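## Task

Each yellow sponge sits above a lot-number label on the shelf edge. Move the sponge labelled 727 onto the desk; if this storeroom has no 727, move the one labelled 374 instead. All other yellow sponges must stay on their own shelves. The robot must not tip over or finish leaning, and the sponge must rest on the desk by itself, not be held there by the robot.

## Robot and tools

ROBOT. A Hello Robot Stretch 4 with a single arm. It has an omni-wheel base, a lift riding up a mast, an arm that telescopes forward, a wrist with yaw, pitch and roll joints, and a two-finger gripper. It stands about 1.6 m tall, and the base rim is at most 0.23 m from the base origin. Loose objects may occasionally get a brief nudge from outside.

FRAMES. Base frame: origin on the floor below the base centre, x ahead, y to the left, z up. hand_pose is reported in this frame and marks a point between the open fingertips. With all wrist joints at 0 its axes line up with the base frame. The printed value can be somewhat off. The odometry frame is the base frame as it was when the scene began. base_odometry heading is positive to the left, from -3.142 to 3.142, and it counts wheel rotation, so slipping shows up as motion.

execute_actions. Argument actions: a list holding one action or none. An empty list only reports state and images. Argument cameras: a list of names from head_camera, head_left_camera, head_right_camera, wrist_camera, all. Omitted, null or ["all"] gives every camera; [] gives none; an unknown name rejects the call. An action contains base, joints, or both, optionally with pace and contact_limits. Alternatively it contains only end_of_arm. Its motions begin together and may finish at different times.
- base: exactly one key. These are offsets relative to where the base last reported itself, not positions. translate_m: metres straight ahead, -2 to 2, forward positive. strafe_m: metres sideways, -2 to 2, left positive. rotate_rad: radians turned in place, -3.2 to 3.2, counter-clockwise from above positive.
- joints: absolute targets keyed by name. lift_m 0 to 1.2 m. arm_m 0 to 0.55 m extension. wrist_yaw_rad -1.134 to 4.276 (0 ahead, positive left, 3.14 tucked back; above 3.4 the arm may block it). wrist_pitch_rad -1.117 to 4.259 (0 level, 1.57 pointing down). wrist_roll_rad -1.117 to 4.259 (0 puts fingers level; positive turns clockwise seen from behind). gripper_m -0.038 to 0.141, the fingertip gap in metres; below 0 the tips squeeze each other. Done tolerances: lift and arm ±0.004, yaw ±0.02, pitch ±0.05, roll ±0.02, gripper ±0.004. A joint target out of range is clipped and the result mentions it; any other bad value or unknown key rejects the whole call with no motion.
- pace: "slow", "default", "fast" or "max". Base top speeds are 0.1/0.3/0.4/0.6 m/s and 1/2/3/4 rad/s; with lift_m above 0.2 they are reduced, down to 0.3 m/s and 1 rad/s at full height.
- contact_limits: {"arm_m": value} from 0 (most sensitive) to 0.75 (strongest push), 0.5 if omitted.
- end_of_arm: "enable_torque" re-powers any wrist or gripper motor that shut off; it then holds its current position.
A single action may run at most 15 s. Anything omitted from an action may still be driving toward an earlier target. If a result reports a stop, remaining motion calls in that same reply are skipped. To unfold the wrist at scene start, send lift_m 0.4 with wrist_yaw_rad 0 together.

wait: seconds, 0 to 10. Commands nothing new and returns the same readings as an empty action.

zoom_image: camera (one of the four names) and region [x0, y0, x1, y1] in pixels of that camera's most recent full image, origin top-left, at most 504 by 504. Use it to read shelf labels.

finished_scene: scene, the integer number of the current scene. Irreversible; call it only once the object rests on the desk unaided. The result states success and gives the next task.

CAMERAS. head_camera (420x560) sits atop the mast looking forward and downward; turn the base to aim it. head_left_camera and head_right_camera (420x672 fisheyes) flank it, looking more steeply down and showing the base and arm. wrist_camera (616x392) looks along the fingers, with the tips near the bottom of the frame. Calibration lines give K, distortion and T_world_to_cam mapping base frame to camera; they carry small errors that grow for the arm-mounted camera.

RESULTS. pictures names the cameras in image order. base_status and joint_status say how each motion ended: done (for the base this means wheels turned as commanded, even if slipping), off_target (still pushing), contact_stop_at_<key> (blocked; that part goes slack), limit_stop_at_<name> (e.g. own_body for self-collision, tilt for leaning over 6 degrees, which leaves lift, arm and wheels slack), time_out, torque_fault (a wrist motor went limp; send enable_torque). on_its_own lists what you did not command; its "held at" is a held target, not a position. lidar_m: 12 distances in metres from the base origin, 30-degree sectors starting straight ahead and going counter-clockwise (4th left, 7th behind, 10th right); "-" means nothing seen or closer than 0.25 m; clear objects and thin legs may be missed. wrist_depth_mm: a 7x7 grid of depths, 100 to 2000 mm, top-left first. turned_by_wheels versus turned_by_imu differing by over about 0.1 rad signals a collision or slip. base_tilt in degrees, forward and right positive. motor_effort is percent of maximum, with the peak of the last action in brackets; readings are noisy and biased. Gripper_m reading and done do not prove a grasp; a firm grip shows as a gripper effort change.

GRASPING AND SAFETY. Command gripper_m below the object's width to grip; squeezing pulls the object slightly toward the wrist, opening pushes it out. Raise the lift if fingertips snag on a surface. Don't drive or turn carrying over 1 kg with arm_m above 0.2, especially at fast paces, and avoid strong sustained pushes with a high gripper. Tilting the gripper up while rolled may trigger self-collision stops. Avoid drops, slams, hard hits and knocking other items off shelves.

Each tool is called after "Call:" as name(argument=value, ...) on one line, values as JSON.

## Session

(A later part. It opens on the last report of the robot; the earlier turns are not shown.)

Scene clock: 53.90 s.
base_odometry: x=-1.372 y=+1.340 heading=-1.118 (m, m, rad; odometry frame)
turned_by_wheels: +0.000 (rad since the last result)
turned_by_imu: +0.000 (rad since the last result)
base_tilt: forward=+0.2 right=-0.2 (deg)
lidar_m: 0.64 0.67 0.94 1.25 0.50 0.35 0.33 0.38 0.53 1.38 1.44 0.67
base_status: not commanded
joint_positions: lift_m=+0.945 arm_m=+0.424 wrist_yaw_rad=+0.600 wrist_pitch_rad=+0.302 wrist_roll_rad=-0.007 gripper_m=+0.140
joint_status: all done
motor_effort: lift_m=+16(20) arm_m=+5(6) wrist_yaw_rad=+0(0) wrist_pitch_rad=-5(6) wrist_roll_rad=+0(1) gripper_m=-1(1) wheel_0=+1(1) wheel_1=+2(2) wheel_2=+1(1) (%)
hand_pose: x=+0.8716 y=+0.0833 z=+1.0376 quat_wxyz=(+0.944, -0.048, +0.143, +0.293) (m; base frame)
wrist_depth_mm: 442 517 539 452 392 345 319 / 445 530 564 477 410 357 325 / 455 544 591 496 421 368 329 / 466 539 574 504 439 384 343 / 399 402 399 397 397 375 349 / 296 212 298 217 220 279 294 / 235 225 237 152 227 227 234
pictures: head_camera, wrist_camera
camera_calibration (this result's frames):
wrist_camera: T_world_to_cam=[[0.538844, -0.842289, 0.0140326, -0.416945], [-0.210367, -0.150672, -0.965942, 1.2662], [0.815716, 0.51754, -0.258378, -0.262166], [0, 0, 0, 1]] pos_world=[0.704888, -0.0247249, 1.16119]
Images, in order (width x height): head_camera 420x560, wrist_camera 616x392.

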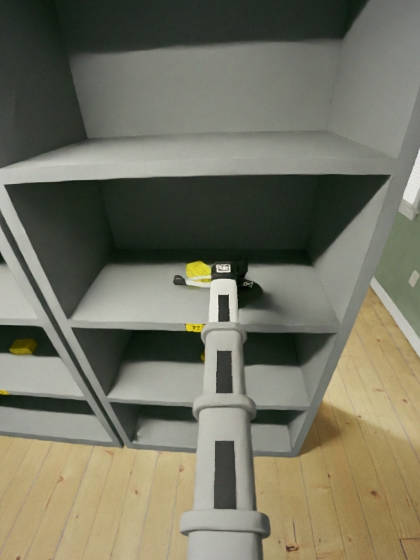

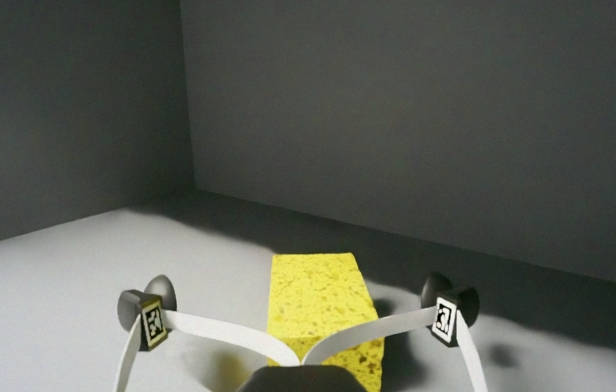

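Call:
execute_actions(actions=[{"base":{"strafe_m":-0.012},"joints":{"lift_m":0.928}}], cameras=[])

Call:
execute_actions(actions=[{"joints":{"gripper_m":0.015}}], cameras=["wrist_camera"])

Call:
execute_actions(actions=[{"joints":{"lift_m":0.97}}], cameras=["wrist_camera"])

Scene clock: 55.57 s.
base_odometry: x=-1.383 y=+1.335 heading=-1.118 (m, m, rad; odometry frame)
turned_by_wheels: +0.000 (rad since the last result)
turned_by_imu: +0.000 (rad since the last result)
base_tilt: forward=+0.1 right=-0.4 (deg)
lidar_m: 0.64 0.67 0.95 1.26 0.50 0.36 0.34 0.36 0.54 1.37 1.42 0.68
base_status: done
joint_positions: lift_m=+0.928 arm_m=+0.424 wrist_yaw_rad=+0.600 wrist_pitch_rad=+0.302 wrist_roll_rad=-0.007 gripper_m=+0.140
joint_status: all done
motor_effort: lift_m=+16(16) arm_m=+6(6) wrist_yaw_rad=-1(0) wrist_pitch_rad=-6(6) wrist_roll_rad=+0(1) gripper_m=+0(2) wheel_0=+2(8) wheel_1=+0(8) wheel_2=+0(0) (%)
hand_pose: x=+0.8716 y=+0.0833 z=+1.0206 quat_wxyz=(+0.944, -0.048, +0.143, +0.293) (m; base frame)
wrist_depth_mm: 452 530 539 452 394 343 317 / 455 539 564 473 410 359 324 / 462 559 597 492 421 368 332 / 466 535 544 496 439 382 342 / 357 359 362 253 357 355 340 / 266 212 268 198 218 253 264 / 211 204 204 153 211 203 213
pictures: none
No camera images: the call's "cameras" was empty. Leave "cameras" out to get every camera's image.

Scene clock: 57.80 s.
base_odometry: x=-1.383 y=+1.335 heading=-1.118 (m, m, rad; odometry frame)
turned_by_wheels: +0.000 (rad since the last result)
turned_by_imu: +0.000 (rad since the last result)
base_tilt: forward=+0.2 right=-0.5 (deg)
lidar_m: 0.64 0.68 0.96 1.27 0.49 0.36 0.34 0.38 0.52 1.36 1.45 0.68
base_status: not commanded
joint_positions: lift_m=+0.928 arm_m=+0.424 wrist_yaw_rad=+0.600 wrist_pitch_rad=+0.302 wrist_roll_rad=-0.007 gripper_m=+0.015
joint_status: all done
motor_effort: lift_m=+16(16) arm_m=+6(6) wrist_yaw_rad=+0(1) wrist_pitch_rad=-6(7) wrist_roll_rad=-1(1) gripper_m=-19(18) wheel_0=+2(2) wheel_1=+0(0) wheel_2=+0(0) (%)
hand_pose: x=+0.8716 y=+0.0833 z=+1.0206 quat_wxyz=(+0.944, -0.048, +0.143, +0.293) (m; base frame)
wrist_depth_mm: 452 535 539 455 392 347 317 / 452 544 569 473 407 357 324 / 462 559 591 496 421 368 332 / 466 535 554 492 439 382 342 / 357 357 359 243 357 357 338 / 265 267 191 186 191 265 264 / 211 195 196 189 204 195 213
pictures: wrist_camera
camera_calibration (this result's frames):
wrist_camera: T_world_to_cam=[[0.538844, -0.842289, 0.0140326, -0.416708], [-0.210367, -0.150673, -0.965942, 1.2498], [0.815716, 0.51754, -0.258379, -0.266556], [0, 0, 0, 1]] pos_world=[0.70489, -0.0247249, 1.1442]
Images, in order (width x height): wrist_camera 616x392.

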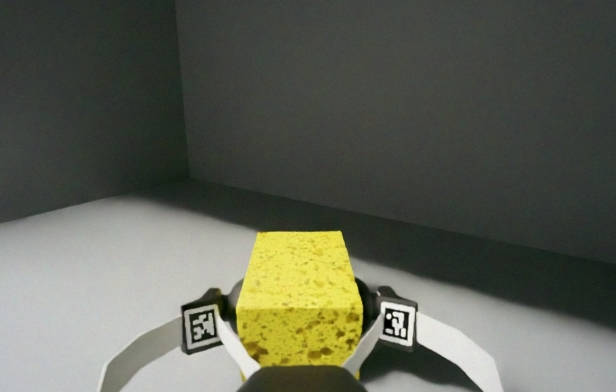

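Scene clock: 58.83 s.
base_odometry: x=-1.383 y=+1.335 heading=-1.118 (m, m, rad; odometry frame)
turned_by_wheels: +0.000 (rad since the last result)
turned_by_imu: +0.000 (rad since the last result)
base_tilt: forward=+0.2 right=-0.3 (deg)
lidar_m: 0.63 0.69 0.96 1.26 0.49 0.34 0.34 0.37 0.53 1.36 1.44 0.69
base_status: not commanded
joint_positions: lift_m=+0.970 arm_m=+0.424 wrist_yaw_rad=+0.600 wrist_pitch_rad=+0.302 wrist_roll_rad=-0.007 gripper_m=+0.015
joint_status: all done
motor_effort: lift_m=+22(22) arm_m=+6(6) wrist_yaw_rad=+0(0) wrist_pitch_rad=-7(6) wrist_roll_rad=+0(2) gripper_m=-19(20) wheel_0=+2(2) wheel_1=+0(0) wheel_2=+0(0) (%)
hand_pose: x=+0.8716 y=+0.0833 z=+1.0622 quat_wxyz=(+0.944, -0.048, +0.143, +0.293) (m; base frame)
wrist_depth_mm: 452 530 539 455 392 347 317 / 452 544 564 469 410 353 324 / 469 559 591 496 421 368 332 / 477 574 603 512 439 382 342 / 455 455 459 243 430 392 351 / 340 342 190 185 191 338 336 / 268 249 249 187 258 249 267
pictures: wrist_camera
camera_calibration (this result's frames):
wrist_camera: T_world_to_cam=[[0.538845, -0.842288, 0.0140337, -0.417293], [-0.210393, -0.15069, -0.965933, 1.28993], [0.815709, 0.517535, -0.258411, -0.255783], [0, 0, 0, 1]] pos_world=[0.704893, -0.0247242, 1.18575]
Images, in order (width x height): wrist_camera 616x392.

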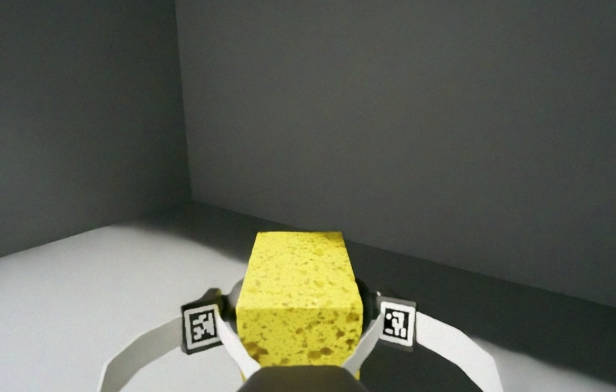

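Call:
execute_actions(actions=[{"joints":{"arm_m":0},"pace":"fast"}], cameras=[])

Call:
execute_actions(actions=[{"base":{"strafe_m":-0.83},"joints":{"lift_m":0.3},"pace":"max"}], cameras=["head_camera"])

Call:
execute_actions(actions=[{"base":{"translate_m":1.75},"joints":{"lift_m":0.75},"pace":"max"}])

Scene clock: 64.63 s.
base_odometry: x=-1.383 y=+1.335 heading=-1.118 (m, m, rad; odometry frame)
turned_by_wheels: +0.000 (rad since the last result)
turned_by_imu: -0.001 (rad since the last result)
base_tilt: forward=+0.0 right=-0.3 (deg)
lidar_m: 0.64 0.68 0.96 1.28 0.50 0.35 0.34 0.38 0.51 1.37 1.44 0.66
base_status: not commanded
joint_positions: lift_m=+0.970 arm_m=+0.001 wrist_yaw_rad=+0.600 wrist_pitch_rad=+0.302 wrist_roll_rad=-0.007 gripper_m=+0.015
joint_status: all done
motor_effort: lift_m=+22(22) arm_m=-5(6) wrist_yaw_rad=-1(2) wrist_pitch_rad=-7(7) wrist_roll_rad=+0(0) gripper_m=-19(20) wheel_0=+2(2) wheel_1=+0(0) wheel_2=+0(0) (%)
hand_pose: x=+0.4485 y=+0.0834 z=+1.0621 quat_wxyz=(+0.944, -0.048, +0.143, +0.293) (m; base frame)
wrist_depth_mm: 1229 609 668 866 809 707 640 / 1281 640 691 904 842 732 661 / 1229 991 732 946 866 759 676 / 1308 750 683 699 707 707 676 / 1397 1464 715 242 466 462 462 / 1308 1098 190 186 192 382 347 / 1499 798 750 188 878 820 778
pictures: none
No camera images: the call's "cameras" was empty. Leave "cameras" out to get every camera's image.

Scene clock: 68.20 s.
base_odometry: x=-2.129 y=+0.971 heading=-1.117 (m, m, rad; odometry frame)
turned_by_wheels: +0.000 (rad since the last result)
turned_by_imu: -0.001 (rad since the last result)
base_tilt: forward=+0.2 right=-0.5 (deg)
lidar_m: 2.35 0.79 0.95 1.34 0.54 0.38 0.37 0.37 0.55 0.53 0.57 0.78
base_status: done
joint_positions: lift_m=+0.300 arm_m=+0.001 wrist_yaw_rad=+0.600 wrist_pitch_rad=+0.302 wrist_roll_rad=-0.007 gripper_m=+0.015
joint_status: all done
motor_effort: lift_m=+18(20) arm_m=-5(5) wrist_yaw_rad=-1(1) wrist_pitch_rad=-8(7) wrist_roll_rad=+1(2) gripper_m=-20(19) wheel_0=+0(10) wheel_1=+2(8) wheel_2=+1(2) (%)
hand_pose: x=+0.4485 y=+0.0834 z=+0.3924 quat_wxyz=(+0.944, -0.048, +0.143, +0.293) (m; base frame)
wrist_depth_mm: 1160 1255 609 809 - - - / 1118 654 627 820 - - - / 1205 1366 647 866 - - - / 1229 1366 668 917 1921 1863 1808 / 1118 1060 668 243 1229 1255 1205 / 917 820 190 186 191 931 904 / 723 668 676 188 691 668 715
pictures: head_camera
Images, in order (width x height): head_camera 420x560.

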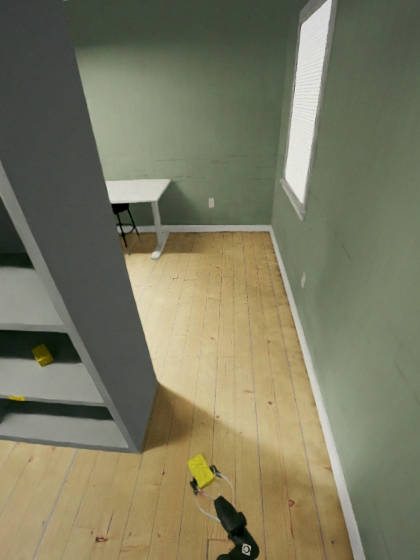

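Scene clock: 72.83 s.
base_odometry: x=-1.363 y=-0.602 heading=-1.117 (m, m, rad; odometry frame)
turned_by_wheels: +0.000 (rad since the last result)
turned_by_imu: -0.006 (rad since the last result)
base_tilt: forward=+0.2 right=-0.4 (deg)
lidar_m: 1.63 1.10 1.26 2.33 0.90 0.78 2.12 0.83 0.61 0.57 0.57 0.82
base_status: done
joint_positions: lift_m=+0.750 arm_m=+0.001 wrist_yaw_rad=+0.600 wrist_pitch_rad=+0.302 wrist_roll_rad=-0.007 gripper_m=+0.015
joint_status: all done
motor_effort: lift_m=+20(25) arm_m=-6(5) wrist_yaw_rad=+0(1) wrist_pitch_rad=-6(8) wrist_roll_rad=-1(1) gripper_m=-19(19) wheel_0=+0(10) wheel_1=+0(5) wheel_2=+0(14) (%)
hand_pose: x=+0.4485 y=+0.0834 z=+0.8423 quat_wxyz=(+0.944, -0.048, +0.143, +0.293) (m; base frame)
wrist_depth_mm: - - 1808 1537 1336 1182 1060 / - - 1863 1618 1397 1229 1098 / - 1983 1863 1576 1464 1255 1138 / - 1537 1138 1661 1499 1281 1138 / - - - 243 1537 1336 1205 / 1708 1708 190 186 191 1397 1229 / 1366 1229 1205 187 1308 1255 1281
pictures: head_camera, head_left_camera, head_right_camera, wrist_camera
camera_calibration (this result's frames):
wrist_camera: T_world_to_cam=[[0.538979, -0.842202, 0.0140368, -0.186252], [-0.210455, -0.150782, -0.965906, 0.988525], [0.815604, 0.517649, -0.258514, 0.0326369], [0, 0, 0, 1]] pos_world=[0.281807, -0.0247045, 0.965873]
Images, in order (width x height): head_camera 420x560, head_left_camera 420x672, head_right_camera 420x672, wrist_camera 616x392.

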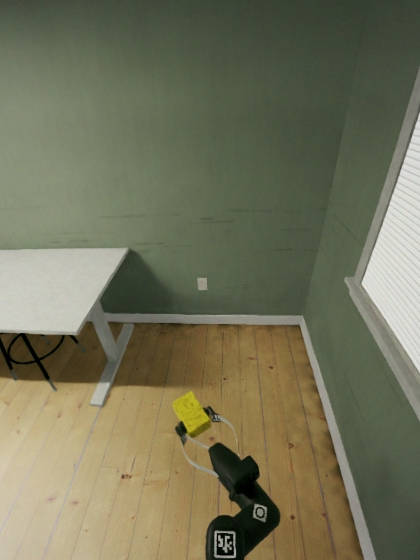

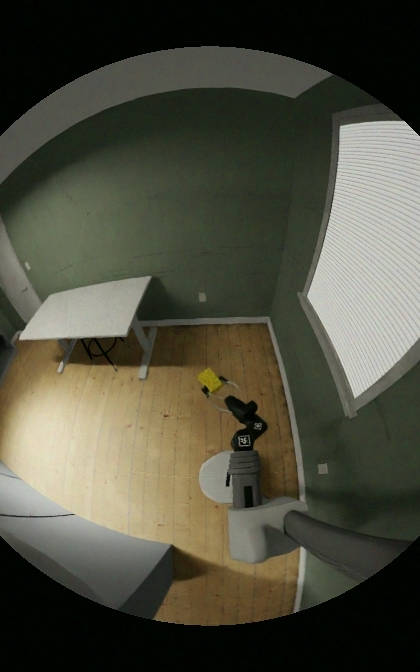

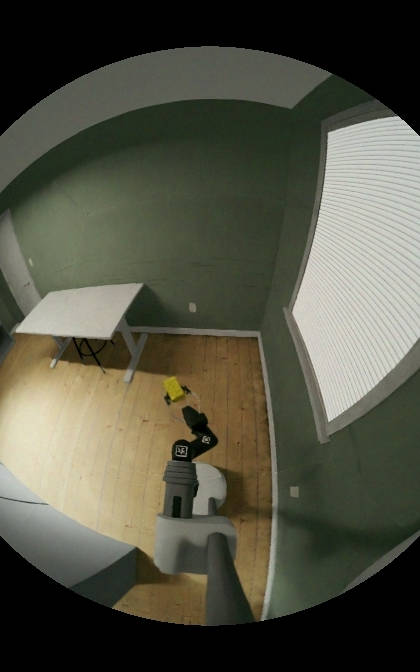

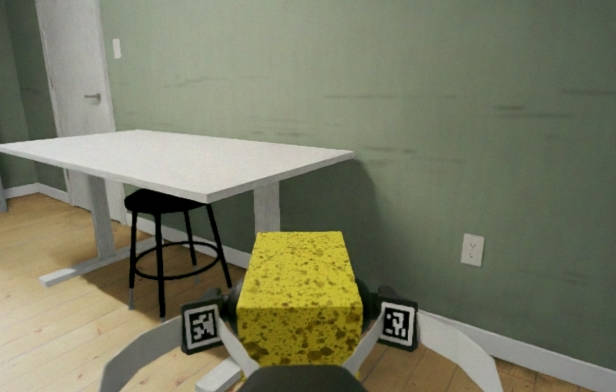

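Call:
execute_actions(actions=[{"base":{"rotate_rad":0.7},"pace":"fast"}], cameras=[])

Call:
execute_actions(actions=[{"base":{"translate_m":0.6},"joints":{"arm_m":0.5,"wrist_yaw_rad":0.2},"pace":"max"}], cameras=["head_camera","wrist_camera"])

Scene clock: 75.17 s.
base_odometry: x=-1.363 y=-0.602 heading=-0.417 (m, m, rad; odometry frame)
turned_by_wheels: +0.700 (rad since the last result)
turned_by_imu: +0.705 (rad since the last result)
base_tilt: forward=+0.2 right=-0.2 (deg)
lidar_m: 1.08 1.60 1.47 0.78 0.79 1.35 0.72 0.59 0.57 0.61 1.00 1.58
base_status: done
joint_positions: lift_m=+0.750 arm_m=+0.001 wrist_yaw_rad=+0.600 wrist_pitch_rad=+0.302 wrist_roll_rad=-0.007 gripper_m=+0.015
joint_status: not commanded
motor_effort: lift_m=+20(20) arm_m=-5(5) wrist_yaw_rad=-1(1) wrist_pitch_rad=-6(6) wrist_roll_rad=+1(0) gripper_m=-20(19) wheel_0=+0(7) wheel_1=+1(6) wheel_2=+1(7) (%)
hand_pose: x=+0.4485 y=+0.0834 z=+0.8423 quat_wxyz=(+0.944, -0.048, +0.143, +0.293) (m; base frame)
wrist_depth_mm: - - - - - 1921 1537 / - - - - - 1983 1499 / - - - - 1863 1808 1464 / - - - - - 1118 891 / 1983 - - 244 - 1921 1537 / 1661 1708 190 185 191 1661 1499 / 1336 1255 1255 188 1281 1255 1308
pictures: none
No camera images: the call's "cameras" was empty. Leave "cameras" out to get every camera's image.

Scene clock: 78.03 s.
base_odometry: x=-0.814 y=-0.845 heading=-0.417 (m, m, rad; odometry frame)
turned_by_wheels: +0.000 (rad since the last result)
turned_by_imu: -0.002 (rad since the last result)
base_tilt: forward=+0.1 right=-0.2 (deg)
lidar_m: 0.52 0.75 2.51 1.33 1.10 1.10 1.20 0.96 0.94 1.04 1.20 0.66
base_status: done
joint_positions: lift_m=+0.750 arm_m=+0.499 wrist_yaw_rad=+0.200 wrist_pitch_rad=+0.302 wrist_roll_rad=-0.007 gripper_m=+0.015
joint_status: all done
motor_effort: lift_m=+20(20) arm_m=+5(5) wrist_yaw_rad=-2(6) wrist_pitch_rad=-8(7) wrist_roll_rad=+0(2) gripper_m=-18(20) wheel_0=+0(8) wheel_1=+1(5) wheel_2=+2(11) (%)
hand_pose: x=+0.9573 y=-0.0309 z=+0.8423 quat_wxyz=(+0.984, -0.018, +0.149, +0.099) (m; base frame)
wrist_depth_mm: - 1921 1205 866 676 554 480 / - - 1281 904 699 569 492 / - - 1308 946 732 585 500 / 866 891 878 878 732 597 508 / 574 574 574 243 580 574 521 / 427 430 190 185 191 430 427 / 338 312 315 188 327 312 345
pictures: head_camera, wrist_camera
camera_calibration (this result's frames):
wrist_camera: T_world_to_cam=[[0.168602, -0.985584, 0.0140367, -0.206594], [-0.252557, -0.0569609, -0.965904, 1.12157], [0.952779, 0.159309, -0.25852, -0.465545], [0, 0, 0, 1]] pos_world=[0.761653, -0.0655654, 0.965873]
Images, in order (width x height): head_camera 420x560, wrist_camera 616x392.

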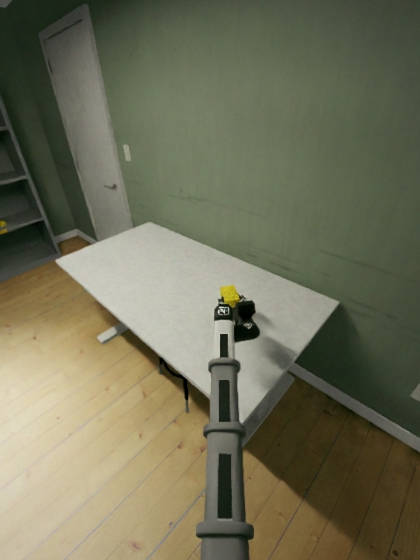

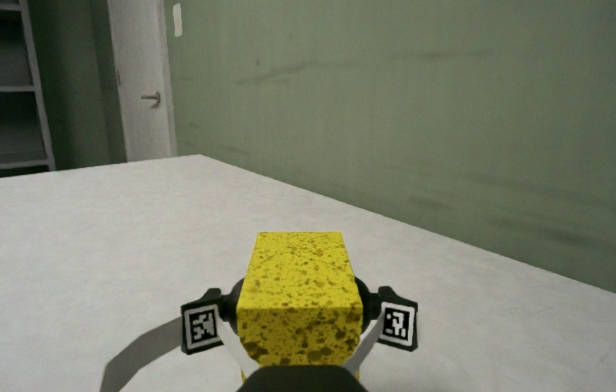

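Call:
execute_actions(actions=[{"joints":{"lift_m":0.661}}], cameras=[])

Call:
execute_actions(actions=[{"joints":{"gripper_m":0.1}}], cameras=[])

Call:
execute_actions(actions=[{"joints":{"lift_m":0.75,"arm_m":0.45},"pace":"fast"}], cameras=["head_camera","wrist_camera"])

Scene clock: 80.57 s.
base_odometry: x=-0.814 y=-0.845 heading=-0.417 (m, m, rad; odometry frame)
turned_by_wheels: +0.000 (rad since the last result)
turned_by_imu: -0.001 (rad since the last result)
base_tilt: forward=+0.1 right=-0.5 (deg)
lidar_m: 0.51 0.72 2.49 1.33 1.10 1.10 1.20 0.93 0.94 1.08 1.19 0.67
base_status: not commanded
joint_positions: lift_m=+0.661 arm_m=+0.499 wrist_yaw_rad=+0.200 wrist_pitch_rad=+0.302 wrist_roll_rad=-0.007 gripper_m=+0.015
joint_status: all done
motor_effort: lift_m=+16(18) arm_m=+5(5) wrist_yaw_rad=-2(1) wrist_pitch_rad=-5(7) wrist_roll_rad=-1(1) gripper_m=-18(20) wheel_0=+0(0) wheel_1=+1(1) wheel_2=+2(2) (%)
hand_pose: x=+0.9573 y=-0.0309 z=+0.7536 quat_wxyz=(+0.984, -0.018, +0.149, +0.099) (m; base frame)
wrist_depth_mm: - 1863 1205 854 676 559 480 / - - 1255 891 699 574 488 / - 1160 1160 904 715 585 500 / 559 559 559 559 564 559 504 / 366 366 364 243 366 366 364 / 272 272 190 185 192 272 270 / 215 199 200 188 207 199 219
pictures: none
No camera images: the call's "cameras" was empty. Leave "cameras" out to get every camera's image.

Scene clock: 82.23 s.
base_odometry: x=-0.814 y=-0.845 heading=-0.417 (m, m, rad; odometry frame)
turned_by_wheels: +0.000 (rad since the last result)
turned_by_imu: +0.000 (rad since the last result)
base_tilt: forward=+0.3 right=-0.4 (deg)
lidar_m: 0.50 0.74 2.49 1.31 1.07 1.10 1.20 0.95 0.94 1.07 1.21 0.68
base_status: not commanded
joint_positions: lift_m=+0.661 arm_m=+0.499 wrist_yaw_rad=+0.200 wrist_pitch_rad=+0.302 wrist_roll_rad=-0.007 gripper_m=+0.100
joint_status: all done
motor_effort: lift_m=+16(16) arm_m=+5(5) wrist_yaw_rad=-1(1) wrist_pitch_rad=-7(6) wrist_roll_rad=+0(0) gripper_m=-2(22) wheel_0=+0(0) wheel_1=+1(1) wheel_2=+2(2) (%)
hand_pose: x=+0.9573 y=-0.0309 z=+0.7536 quat_wxyz=(+0.984, -0.018, +0.149, +0.099) (m; base frame)
wrist_depth_mm: - 1863 1205 854 683 554 484 / - - 1281 891 691 569 488 / - 1182 1160 891 723 585 500 / 559 559 559 564 564 554 500 / 364 366 368 260 366 366 364 / 271 272 199 200 215 272 271 / 216 208 208 150 216 208 220
pictures: none
No camera images: the call's "cameras" was empty. Leave "cameras" out to get every camera's image.

Scene clock: 83.37 s.
base_odometry: x=-0.814 y=-0.845 heading=-0.417 (m, m, rad; odometry frame)
turned_by_wheels: +0.000 (rad since the last result)
turned_by_imu: +0.000 (rad since the last result)
base_tilt: forward=+0.1 right=-0.5 (deg)
lidar_m: 0.50 0.77 2.51 1.33 1.10 1.11 1.18 0.95 0.94 1.06 1.20 0.69
base_status: not commanded
joint_positions: lift_m=+0.750 arm_m=+0.451 wrist_yaw_rad=+0.200 wrist_pitch_rad=+0.302 wrist_roll_rad=-0.007 gripper_m=+0.100
joint_status: all done
motor_effort: lift_m=+21(24) arm_m=-5(5) wrist_yaw_rad=-1(2) wrist_pitch_rad=-6(7) wrist_roll_rad=+0(1) gripper_m=-1(3) wheel_0=+0(0) wheel_1=+1(1) wheel_2=+2(2) (%)
hand_pose: x=+0.9092 y=-0.0309 z=+0.8422 quat_wxyz=(+0.984, -0.018, +0.149, +0.099) (m; base frame)
wrist_depth_mm: - 1983 1281 917 715 591 512 / - - 1336 960 750 603 512 / - - 1336 1008 768 621 535 / 878 878 878 866 768 640 544 / 574 574 580 580 574 580 544 / 427 427 220 389 215 427 424 / 338 327 329 149 340 327 345
pictures: head_camera, wrist_camera
camera_calibration (this result's frames):
wrist_camera: T_world_to_cam=[[0.168554, -0.985593, 0.0140369, -0.198455], [-0.252572, -0.0569507, -0.965901, 1.10932], [0.952784, 0.159261, -0.258532, -0.41975], [0, 0, 0, 1]] pos_world=[0.713564, -0.0655699, 0.965762]
Images, in order (width x height): head_camera 420x560, wrist_camera 616x392.

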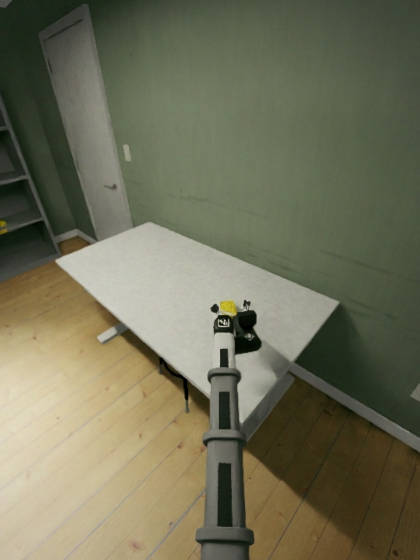

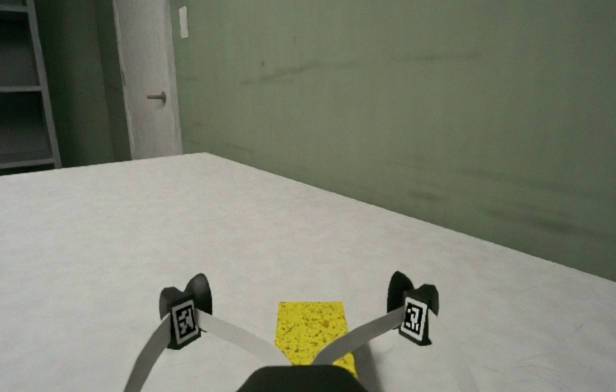

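Call:
finished_scene(scene=1)

The scene is finished: the task was done.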